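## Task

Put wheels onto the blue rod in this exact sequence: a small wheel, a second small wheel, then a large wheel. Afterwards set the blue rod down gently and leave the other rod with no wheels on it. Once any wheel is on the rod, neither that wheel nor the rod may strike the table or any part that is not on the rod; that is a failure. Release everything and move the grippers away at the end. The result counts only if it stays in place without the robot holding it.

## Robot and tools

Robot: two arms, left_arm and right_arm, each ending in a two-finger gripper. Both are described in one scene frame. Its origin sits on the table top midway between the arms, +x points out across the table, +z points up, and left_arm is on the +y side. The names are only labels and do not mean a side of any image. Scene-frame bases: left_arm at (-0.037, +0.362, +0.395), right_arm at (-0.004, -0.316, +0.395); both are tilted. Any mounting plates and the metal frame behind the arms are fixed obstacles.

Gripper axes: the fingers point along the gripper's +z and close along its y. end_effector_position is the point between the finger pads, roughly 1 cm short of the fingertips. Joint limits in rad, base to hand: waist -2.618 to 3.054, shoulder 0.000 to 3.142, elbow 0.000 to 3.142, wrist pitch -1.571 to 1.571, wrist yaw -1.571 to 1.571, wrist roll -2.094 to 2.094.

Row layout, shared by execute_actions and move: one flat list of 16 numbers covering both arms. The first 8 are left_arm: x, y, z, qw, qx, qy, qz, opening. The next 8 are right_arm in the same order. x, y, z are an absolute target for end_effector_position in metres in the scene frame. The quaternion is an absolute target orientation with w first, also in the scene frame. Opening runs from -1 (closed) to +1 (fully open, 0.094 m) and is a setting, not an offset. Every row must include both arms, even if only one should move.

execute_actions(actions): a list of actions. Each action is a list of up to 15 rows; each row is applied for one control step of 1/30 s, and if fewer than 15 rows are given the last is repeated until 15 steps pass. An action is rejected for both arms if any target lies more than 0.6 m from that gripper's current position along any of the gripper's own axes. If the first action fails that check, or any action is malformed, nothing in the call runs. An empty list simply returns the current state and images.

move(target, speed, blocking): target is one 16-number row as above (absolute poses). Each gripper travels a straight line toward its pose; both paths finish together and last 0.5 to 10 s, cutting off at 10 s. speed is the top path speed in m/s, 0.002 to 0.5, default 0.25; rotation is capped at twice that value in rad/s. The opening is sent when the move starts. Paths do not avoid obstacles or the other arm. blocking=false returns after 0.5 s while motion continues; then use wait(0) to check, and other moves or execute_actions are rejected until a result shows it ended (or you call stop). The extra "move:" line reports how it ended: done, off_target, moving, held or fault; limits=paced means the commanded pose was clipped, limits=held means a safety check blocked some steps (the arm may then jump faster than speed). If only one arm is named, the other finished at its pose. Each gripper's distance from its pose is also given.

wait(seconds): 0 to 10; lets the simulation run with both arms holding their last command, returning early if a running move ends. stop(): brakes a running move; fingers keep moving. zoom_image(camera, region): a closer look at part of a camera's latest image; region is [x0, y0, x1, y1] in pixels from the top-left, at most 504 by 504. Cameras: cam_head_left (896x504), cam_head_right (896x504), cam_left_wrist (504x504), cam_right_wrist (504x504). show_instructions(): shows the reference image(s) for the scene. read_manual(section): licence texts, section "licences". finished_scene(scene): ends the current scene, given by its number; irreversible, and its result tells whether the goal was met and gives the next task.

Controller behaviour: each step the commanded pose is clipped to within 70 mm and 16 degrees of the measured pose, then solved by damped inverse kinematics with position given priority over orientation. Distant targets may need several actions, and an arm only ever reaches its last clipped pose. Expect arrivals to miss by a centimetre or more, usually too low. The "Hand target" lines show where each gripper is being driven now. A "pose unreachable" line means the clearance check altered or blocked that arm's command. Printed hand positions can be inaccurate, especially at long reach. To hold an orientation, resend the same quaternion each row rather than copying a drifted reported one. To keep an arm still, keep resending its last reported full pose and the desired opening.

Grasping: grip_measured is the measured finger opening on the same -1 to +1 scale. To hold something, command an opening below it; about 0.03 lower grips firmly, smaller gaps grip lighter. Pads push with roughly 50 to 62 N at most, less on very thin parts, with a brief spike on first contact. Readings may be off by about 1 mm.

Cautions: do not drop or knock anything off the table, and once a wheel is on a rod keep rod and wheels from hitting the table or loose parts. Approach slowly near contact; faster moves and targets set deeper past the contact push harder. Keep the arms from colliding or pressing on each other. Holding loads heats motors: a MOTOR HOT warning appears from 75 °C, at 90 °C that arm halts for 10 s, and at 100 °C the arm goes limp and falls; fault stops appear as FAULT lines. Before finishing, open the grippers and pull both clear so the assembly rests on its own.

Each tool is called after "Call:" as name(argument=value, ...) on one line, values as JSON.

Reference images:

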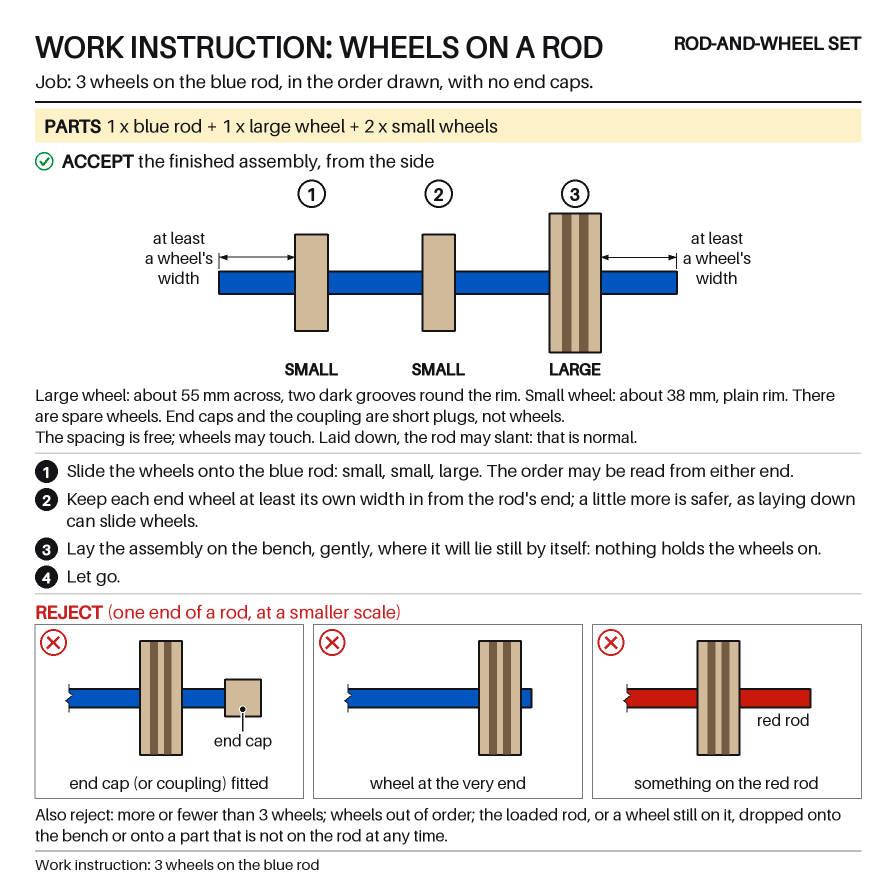

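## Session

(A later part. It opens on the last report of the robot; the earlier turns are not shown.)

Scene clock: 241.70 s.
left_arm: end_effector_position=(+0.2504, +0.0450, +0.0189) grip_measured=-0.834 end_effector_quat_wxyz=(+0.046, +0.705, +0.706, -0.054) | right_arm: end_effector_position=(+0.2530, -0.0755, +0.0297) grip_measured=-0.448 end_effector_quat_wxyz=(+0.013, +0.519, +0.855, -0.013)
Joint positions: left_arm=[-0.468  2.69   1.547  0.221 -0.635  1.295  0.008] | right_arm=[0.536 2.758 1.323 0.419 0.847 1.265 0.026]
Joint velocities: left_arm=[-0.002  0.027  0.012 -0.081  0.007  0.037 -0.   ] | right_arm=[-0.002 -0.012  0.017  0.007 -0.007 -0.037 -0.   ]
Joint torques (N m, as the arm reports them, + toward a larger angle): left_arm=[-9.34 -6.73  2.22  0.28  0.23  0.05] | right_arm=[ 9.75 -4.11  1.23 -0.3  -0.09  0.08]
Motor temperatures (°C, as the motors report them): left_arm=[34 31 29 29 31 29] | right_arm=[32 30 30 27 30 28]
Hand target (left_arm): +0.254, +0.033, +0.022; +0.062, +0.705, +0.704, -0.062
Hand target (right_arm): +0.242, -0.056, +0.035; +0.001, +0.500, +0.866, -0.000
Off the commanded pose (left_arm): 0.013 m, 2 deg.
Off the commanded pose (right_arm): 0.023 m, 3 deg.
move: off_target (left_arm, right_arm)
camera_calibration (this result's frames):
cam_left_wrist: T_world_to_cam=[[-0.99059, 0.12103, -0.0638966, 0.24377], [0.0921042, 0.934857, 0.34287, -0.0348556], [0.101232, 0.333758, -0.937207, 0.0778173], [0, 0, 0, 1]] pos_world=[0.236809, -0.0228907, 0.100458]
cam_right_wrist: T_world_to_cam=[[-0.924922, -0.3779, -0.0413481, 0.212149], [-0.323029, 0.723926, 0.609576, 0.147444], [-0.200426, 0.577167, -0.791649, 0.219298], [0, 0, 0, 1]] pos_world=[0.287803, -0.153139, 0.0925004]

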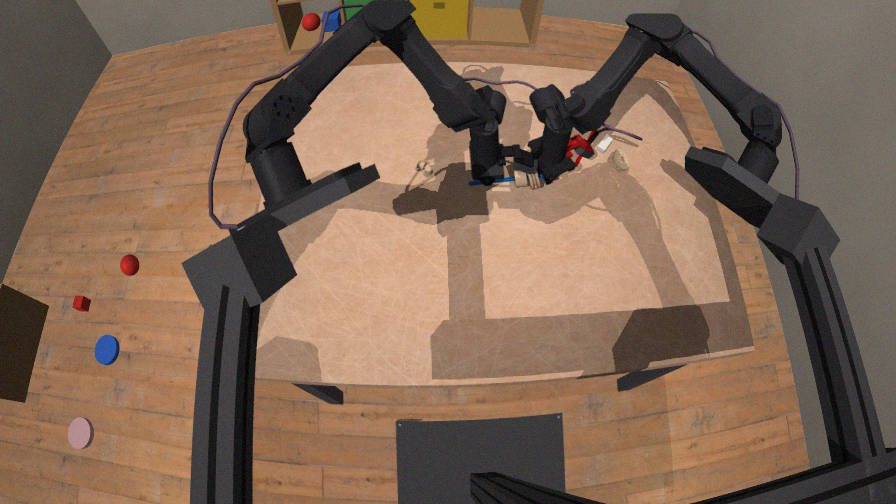

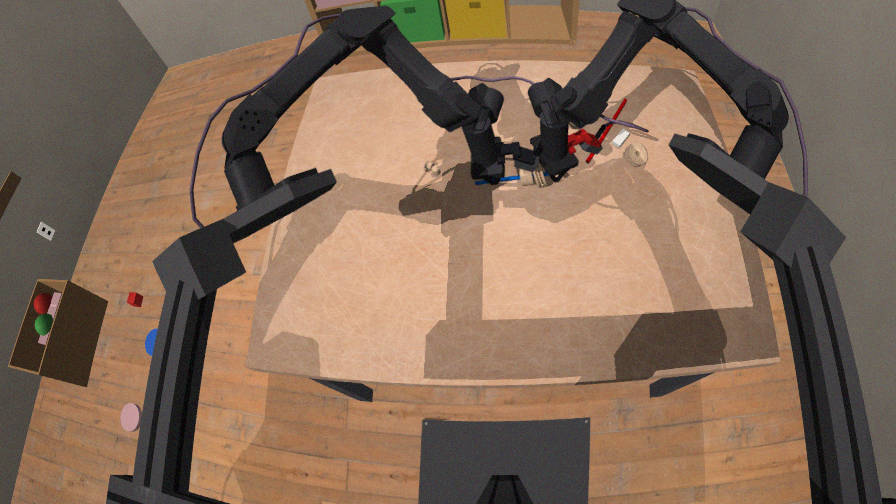

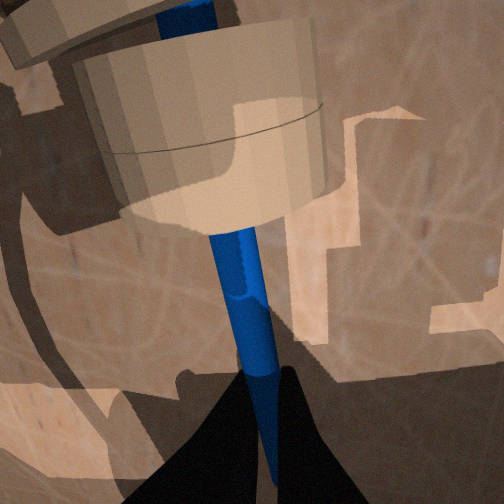

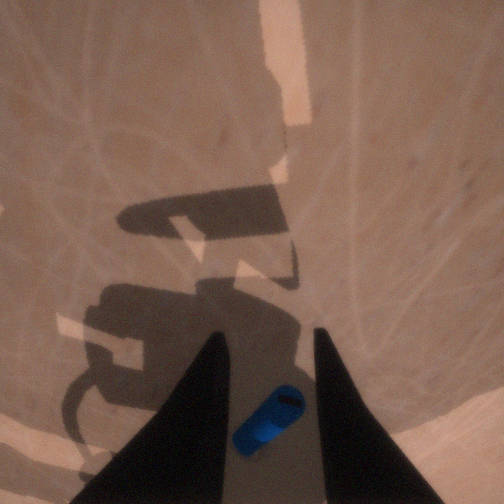

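Call:
move(target=[0.254,0.033,0.021,0.0616,0.7044,0.7044,-0.0616,-0.9, 0.252,-0.08,0.032,0,0.5,0.866,0,-0.45], speed=0.03)

Call:
move(target=[0.254,0.033,0.021,0.0616,0.7044,0.7044,-0.0616,-0.9, 0.252,-0.08,0.032,0,0.68,0.733,0,-0.45], speed=0.2)

Call:
move(target=[0.254,0.033,0.021,0.0616,0.7044,0.7044,-0.0616,-0.9, 0.251,-0.06,0.032,0,0.68,0.733,0,-0.45], speed=0.015)

Scene clock: 243.07 s.
left_arm: end_effector_position=(+0.2501, +0.0442, +0.0190) grip_measured=-0.834 end_effector_quat_wxyz=(+0.048, +0.706, +0.705, -0.056) | right_arm: end_effector_position=(+0.2496, -0.0806, +0.0275) grip_measured=-0.448 end_effector_quat_wxyz=(+0.000, +0.502, +0.865, -0.008)
Joint positions: left_arm=[-0.468  2.69   1.547  0.221 -0.63   1.297  0.008] | right_arm=[0.517 2.742 1.296 0.43  0.813 1.215 0.026]
Joint velocities: left_arm=[-0.002  0.007  0.012  0.007 -0.007 -0.051 -0.   ] | right_arm=[-0.012  0.007 -0.017 -0.022  0.037 -0.051 -0.001]
Joint torques (N m, as the arm reports them, + toward a larger angle): left_arm=[-9.32 -6.72  2.28  0.29  0.19  0.03] | right_arm=[ 7.58 -6.5  -1.83  0.02 -0.1  -0.03]
Motor temperatures (°C, as the motors report them): left_arm=[34 31 29 29 31 29] | right_arm=[33 30 30 27 30 28]
Hand target (left_arm): +0.254, +0.033, +0.021; +0.062, +0.704, +0.704, -0.062
Hand target (right_arm): +0.252, -0.080, +0.032; -0.000, +0.500, +0.866, -0.000
Off the commanded pose (left_arm): 0.012 m, 2 deg.
Off the commanded pose (right_arm): 0.005 m, 1 deg.
move: off_target (left_arm)
camera_calibration (this result's frames):
cam_left_wrist: T_world_to_cam=[[-0.990461, 0.122359, -0.0633724, 0.243542], [0.0940285, 0.936335, 0.338283, -0.0345489], [0.10073, 0.329098, -0.938908, 0.0786033], [0, 0, 0, 1]] pos_world=[0.236549, -0.0233184, 0.100922]
cam_right_wrist: T_world_to_cam=[[-0.910378, -0.412362, -0.0342009, 0.200374], [-0.33984, 0.697992, 0.63033, 0.153006], [-0.236052, 0.585461, -0.775574, 0.228902], [0, 0, 0, 1]] pos_world=[0.288446, -0.158184, 0.0879393]

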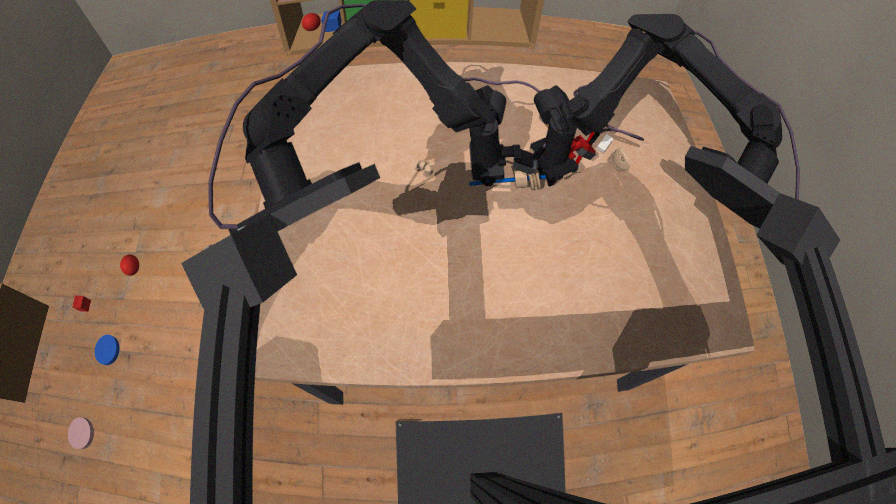

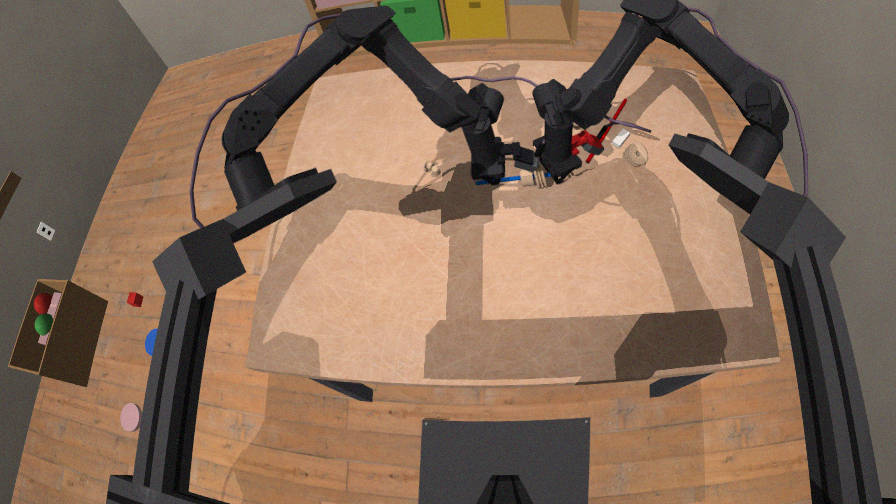

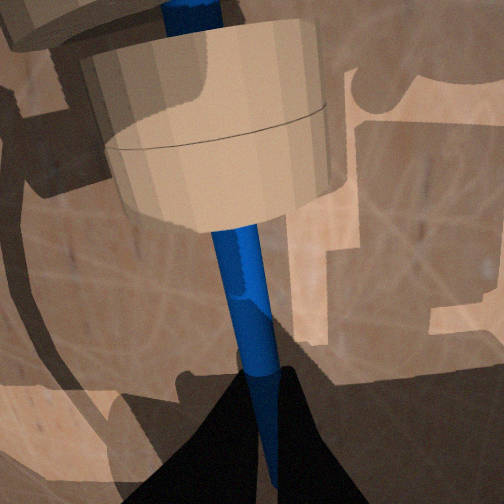

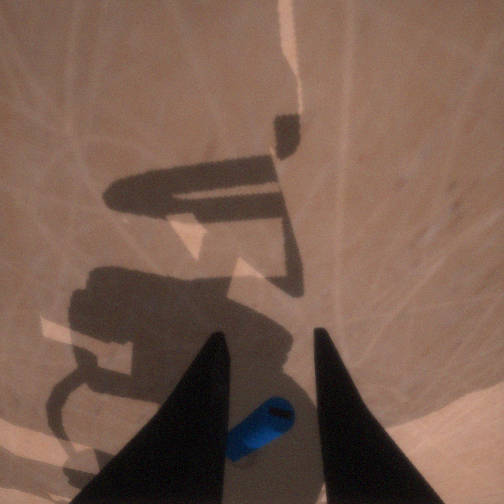

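Scene clock: 244.70 s.
left_arm: end_effector_position=(+0.2503, +0.0440, +0.0190) grip_measured=-0.834 end_effector_quat_wxyz=(+0.048, +0.705, +0.705, -0.056) | right_arm: end_effector_position=(+0.2494, -0.0810, +0.0263) grip_measured=-0.448 end_effector_quat_wxyz=(-0.001, +0.677, +0.736, -0.007)
Joint positions: left_arm=[-0.468  2.69   1.547  0.222 -0.629  1.297  0.008] | right_arm=[0.513 2.742 1.296 0.432 0.806 1.647 0.026]
Joint velocities: left_arm=[-0.012 -0.007 -0.007 -0.095 -0.037  0.051 -0.   ] | right_arm=[-0.017  0.002 -0.017  0.022  0.007 -0.007  0.   ]
Joint torques (N m, as the arm reports them, + toward a larger angle): left_arm=[-9.31 -6.71  2.23  0.28  0.19  0.03] | right_arm=[ 7.88 -6.38 -2.01 -0.01 -0.02  0.05]
Motor temperatures (°C, as the motors report them): left_arm=[34 31 29 29 31 29] | right_arm=[33 30 30 27 30 28]
Hand target (left_arm): +0.254, +0.033, +0.021; +0.062, +0.704, +0.704, -0.062
Hand target (right_arm): +0.252, -0.080, +0.032; +0.000, +0.680, +0.733, -0.000
Off the commanded pose (left_arm): 0.012 m, 2 deg.
Off the commanded pose (right_arm): 0.006 m, 1 deg.
move: off_target (left_arm)
camera_calibration (this result's frames):
cam_left_wrist: T_world_to_cam=[[-0.990503, 0.121796, -0.0637946, 0.243727], [0.0934429, 0.936686, 0.337474, -0.0342593], [0.100858, 0.328308, -0.939171, 0.0786785], [0, 0, 0, 1]] pos_world=[0.236679, -0.0234255, 0.101003]
cam_right_wrist: T_world_to_cam=[[-0.999278, 0.00981911, -0.0366941, 0.256429], [-0.0155132, 0.776283, 0.630194, 0.0793886], [0.0346729, 0.630308, -0.77557, 0.164261], [0, 0, 0, 1]] pos_world=[0.25178, -0.167681, 0.0867755]

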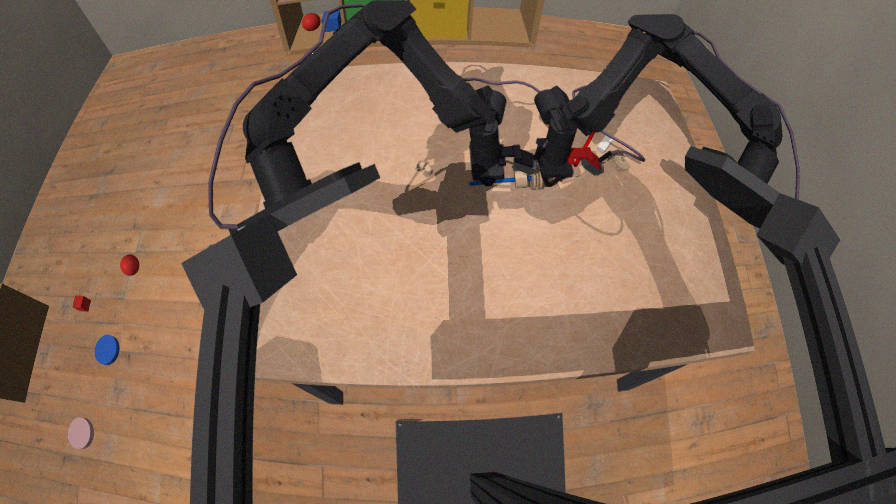

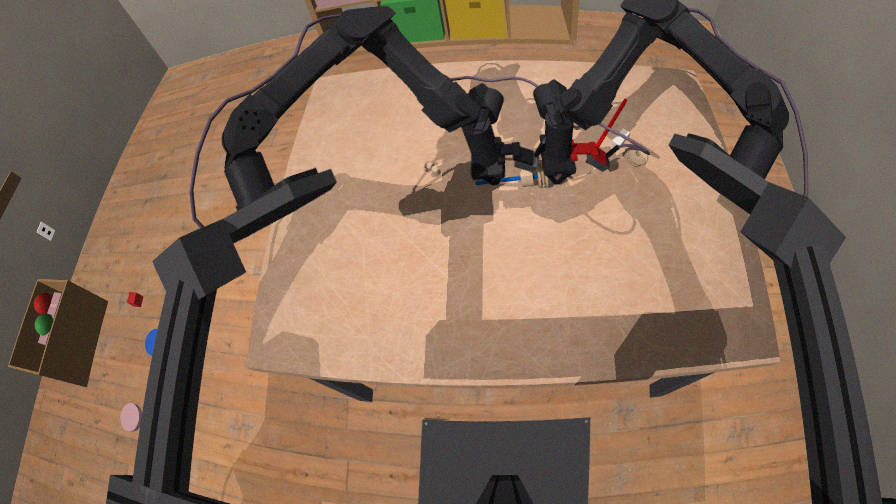

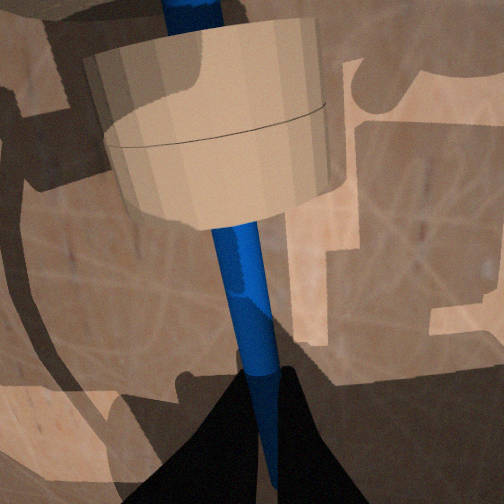

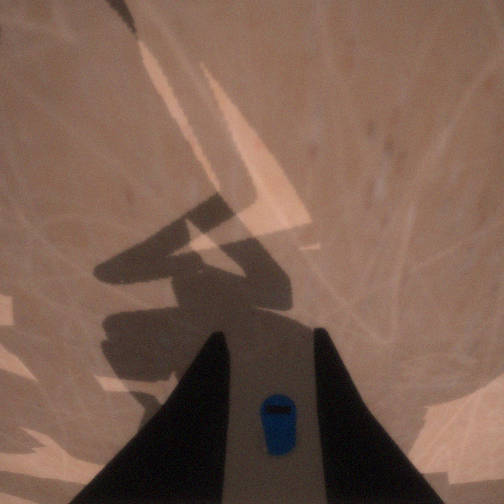

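Scene clock: 246.37 s.
left_arm: end_effector_position=(+0.2503, +0.0443, +0.0188) grip_measured=-0.834 end_effector_quat_wxyz=(+0.048, +0.705, +0.705, -0.056) | right_arm: end_effector_position=(+0.2550, -0.0746, +0.0263) grip_measured=-0.448 end_effector_quat_wxyz=(+0.003, +0.689, +0.724, -0.006)
Joint positions: left_arm=[-0.467  2.69   1.547  0.222 -0.629  1.297  0.008] | right_arm=[0.524 2.755 1.333 0.407 0.817 1.689 0.026]
Joint velocities: left_arm=[-0.007 -0.002 -0.002  0.022 -0.037 -0.037  0.001] | right_arm=[ 0.002 -0.017 -0.007 -0.037 -0.051  0.081  0.001]
Joint torques (N m, as the arm reports them, + toward a larger angle): left_arm=[-9.34 -6.68  2.28  0.26  0.19  0.04] | right_arm=[ 9.41 -4.28  1.12 -0.22  0.11  0.09]
Motor temperatures (°C, as the motors report them): left_arm=[34 31 29 29 31 29] | right_arm=[33 30 30 27 30 28]
Hand target (left_arm): +0.254, +0.033, +0.021; +0.061, +0.704, +0.705, -0.062
Hand target (right_arm): +0.251, -0.061, +0.032; +0.001, +0.680, +0.733, +0.000
Off the commanded pose (left_arm): 0.012 m, 2 deg.
Off the commanded pose (right_arm): 0.016 m, 2 deg.
move: off_target (left_arm, right_arm)
camera_calibration (this result's frames):
cam_left_wrist: T_world_to_cam=[[-0.990576, 0.121387, -0.0634428, 0.243734], [0.093121, 0.936543, 0.337959, -0.0344108], [0.100441, 0.328866, -0.93902, 0.0784016], [0, 0, 0, 1]] pos_world=[0.236766, -0.0231426, 0.100713]
cam_right_wrist: T_world_to_cam=[[-0.998045, 0.0439625, -0.0444253, 0.264378], [0.0063962, 0.778911, 0.627102, 0.0692395], [0.0621723, 0.625592, -0.777669, 0.15274], [0, 0, 0, 1]] pos_world=[0.253922, -0.161107, 0.087106]

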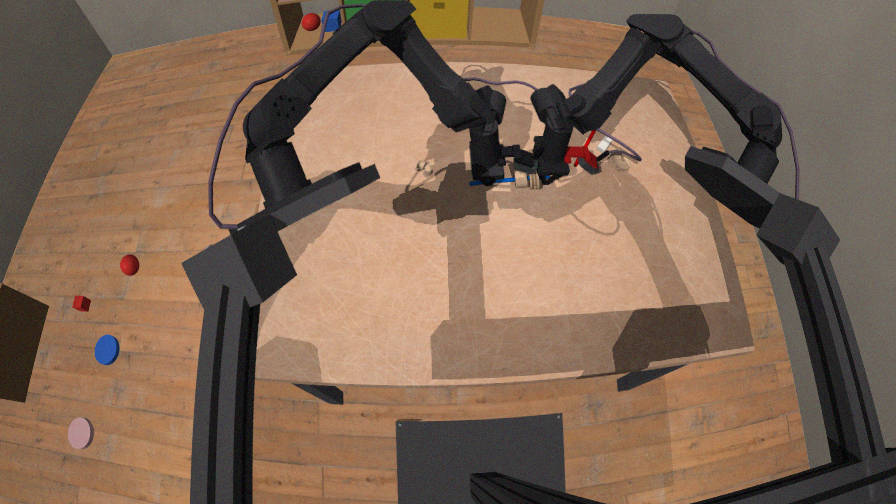

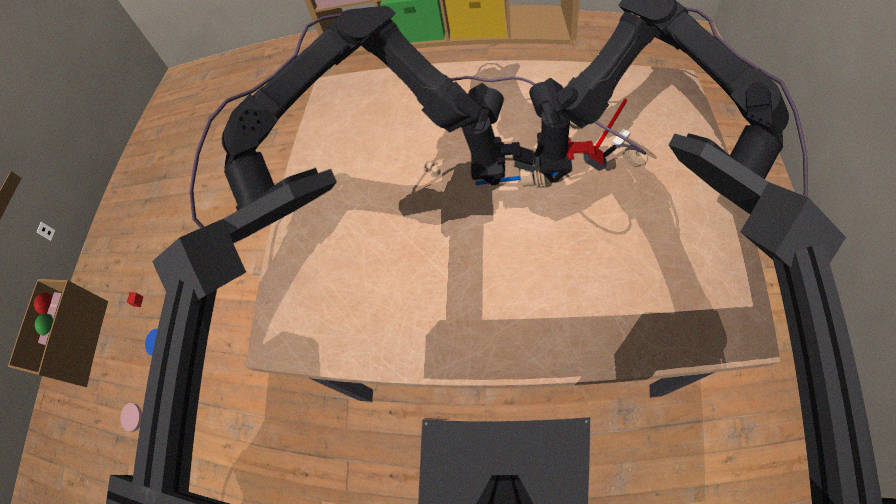

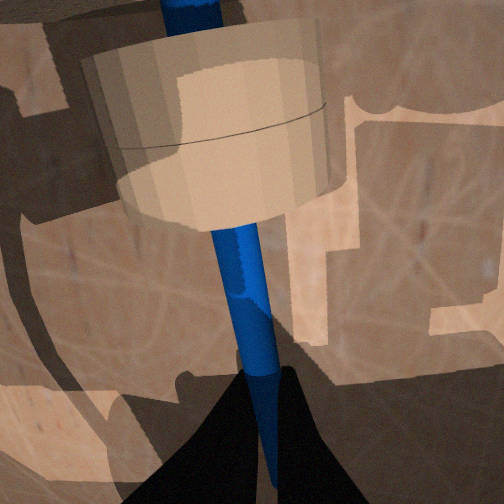

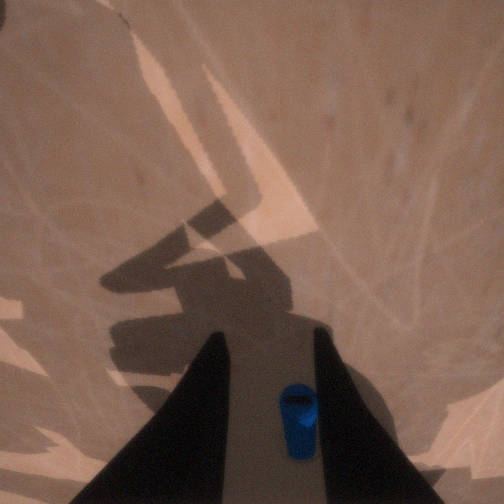

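Call:
move(target=[0.254,0.033,0.028,0.0616,0.7044,0.7044,-0.0616,-0.9, 0.247,-0.06,0.034,0,0.68,0.733,0,-0.45], speed=0.01)

Scene clock: 248.57 s.
left_arm: end_effector_position=(+0.2503, +0.0441, +0.0190) grip_measured=-0.834 end_effector_quat_wxyz=(+0.048, +0.705, +0.705, -0.056) | right_arm: end_effector_position=(+0.2553, -0.0749, +0.0267) grip_measured=-0.448 end_effector_quat_wxyz=(+0.005, +0.691, +0.723, -0.007)
Joint positions: left_arm=[-0.468  2.69   1.547  0.222 -0.629  1.295  0.008] | right_arm=[0.525 2.755 1.333 0.407 0.822 1.695 0.026]
Joint velocities: left_arm=[ 0.012  0.012 -0.007 -0.051  0.022  0.081 -0.001] | right_arm=[ 0.007  0.002 -0.012 -0.007 -0.007 -0.081  0.   ]
Joint torques (N m, as the arm reports them, + toward a larger angle): left_arm=[-10.18  -8.13   0.66   0.22   0.14  -0.06] | right_arm=[ 9.41 -4.51  0.01 -0.15  0.04  0.14]
Motor temperatures (°C, as the motors report them): left_arm=[34 31 29 29 31 29] | right_arm=[33 30 30 27 30 28]
Hand target (left_arm): +0.254, +0.033, +0.028; +0.062, +0.704, +0.704, -0.062
Hand target (right_arm): +0.247, -0.061, +0.034; +0.001, +0.680, +0.733, +0.000
Off the commanded pose (left_arm): 0.015 m, 2 deg.
Off the commanded pose (right_arm): 0.019 m, 2 deg.
move: off_target (left_arm, right_arm)
camera_calibration (this result's frames):
cam_left_wrist: T_world_to_cam=[[-0.990646, 0.120688, -0.0636839, 0.243819], [0.0923944, 0.936663, 0.337824, -0.0340616], [0.100422, 0.32878, -0.939052, 0.0787324], [0, 0, 0, 1]] pos_world=[0.236779, -0.0234075, 0.100968]
cam_right_wrist: T_world_to_cam=[[-0.997727, 0.0489582, -0.0463093, 0.265063], [0.00937569, 0.78134, 0.624035, 0.0686707], [0.066735, 0.622183, -0.780023, 0.151865], [0, 0, 0, 1]] pos_world=[0.253682, -0.16112, 0.0878805]

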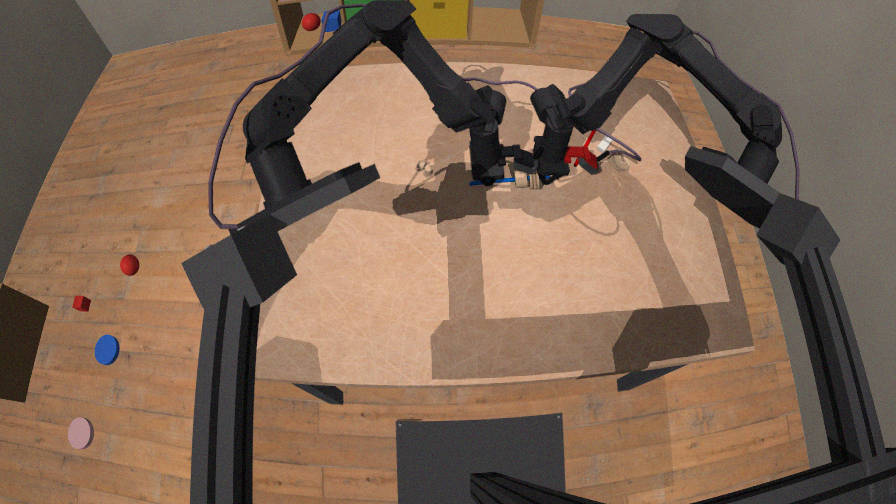

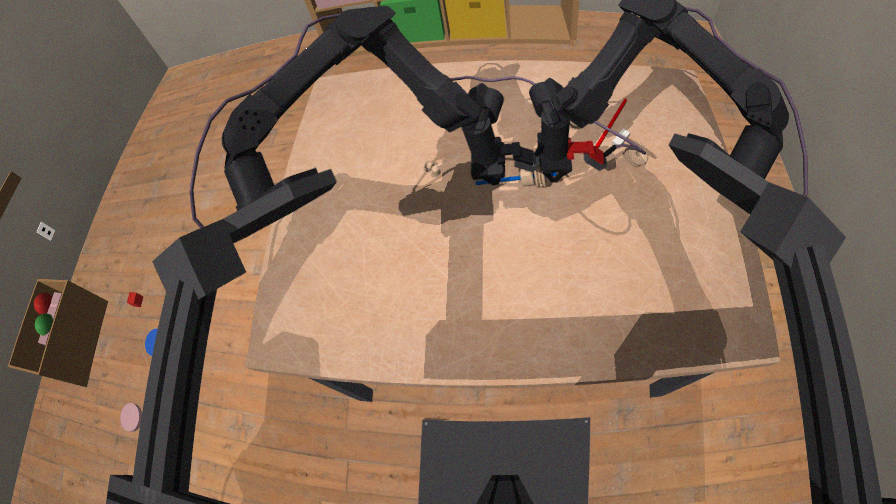

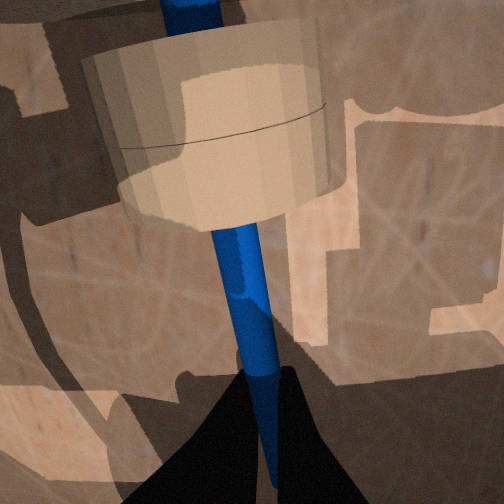

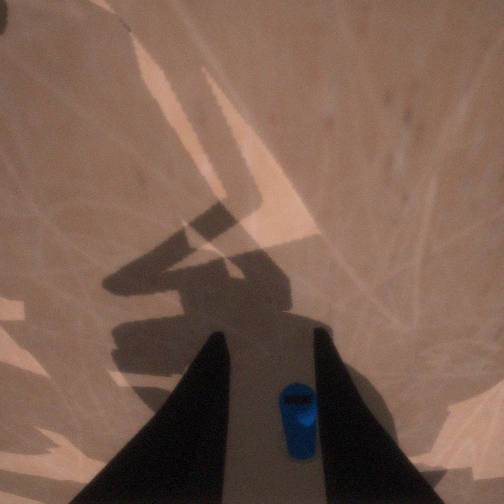

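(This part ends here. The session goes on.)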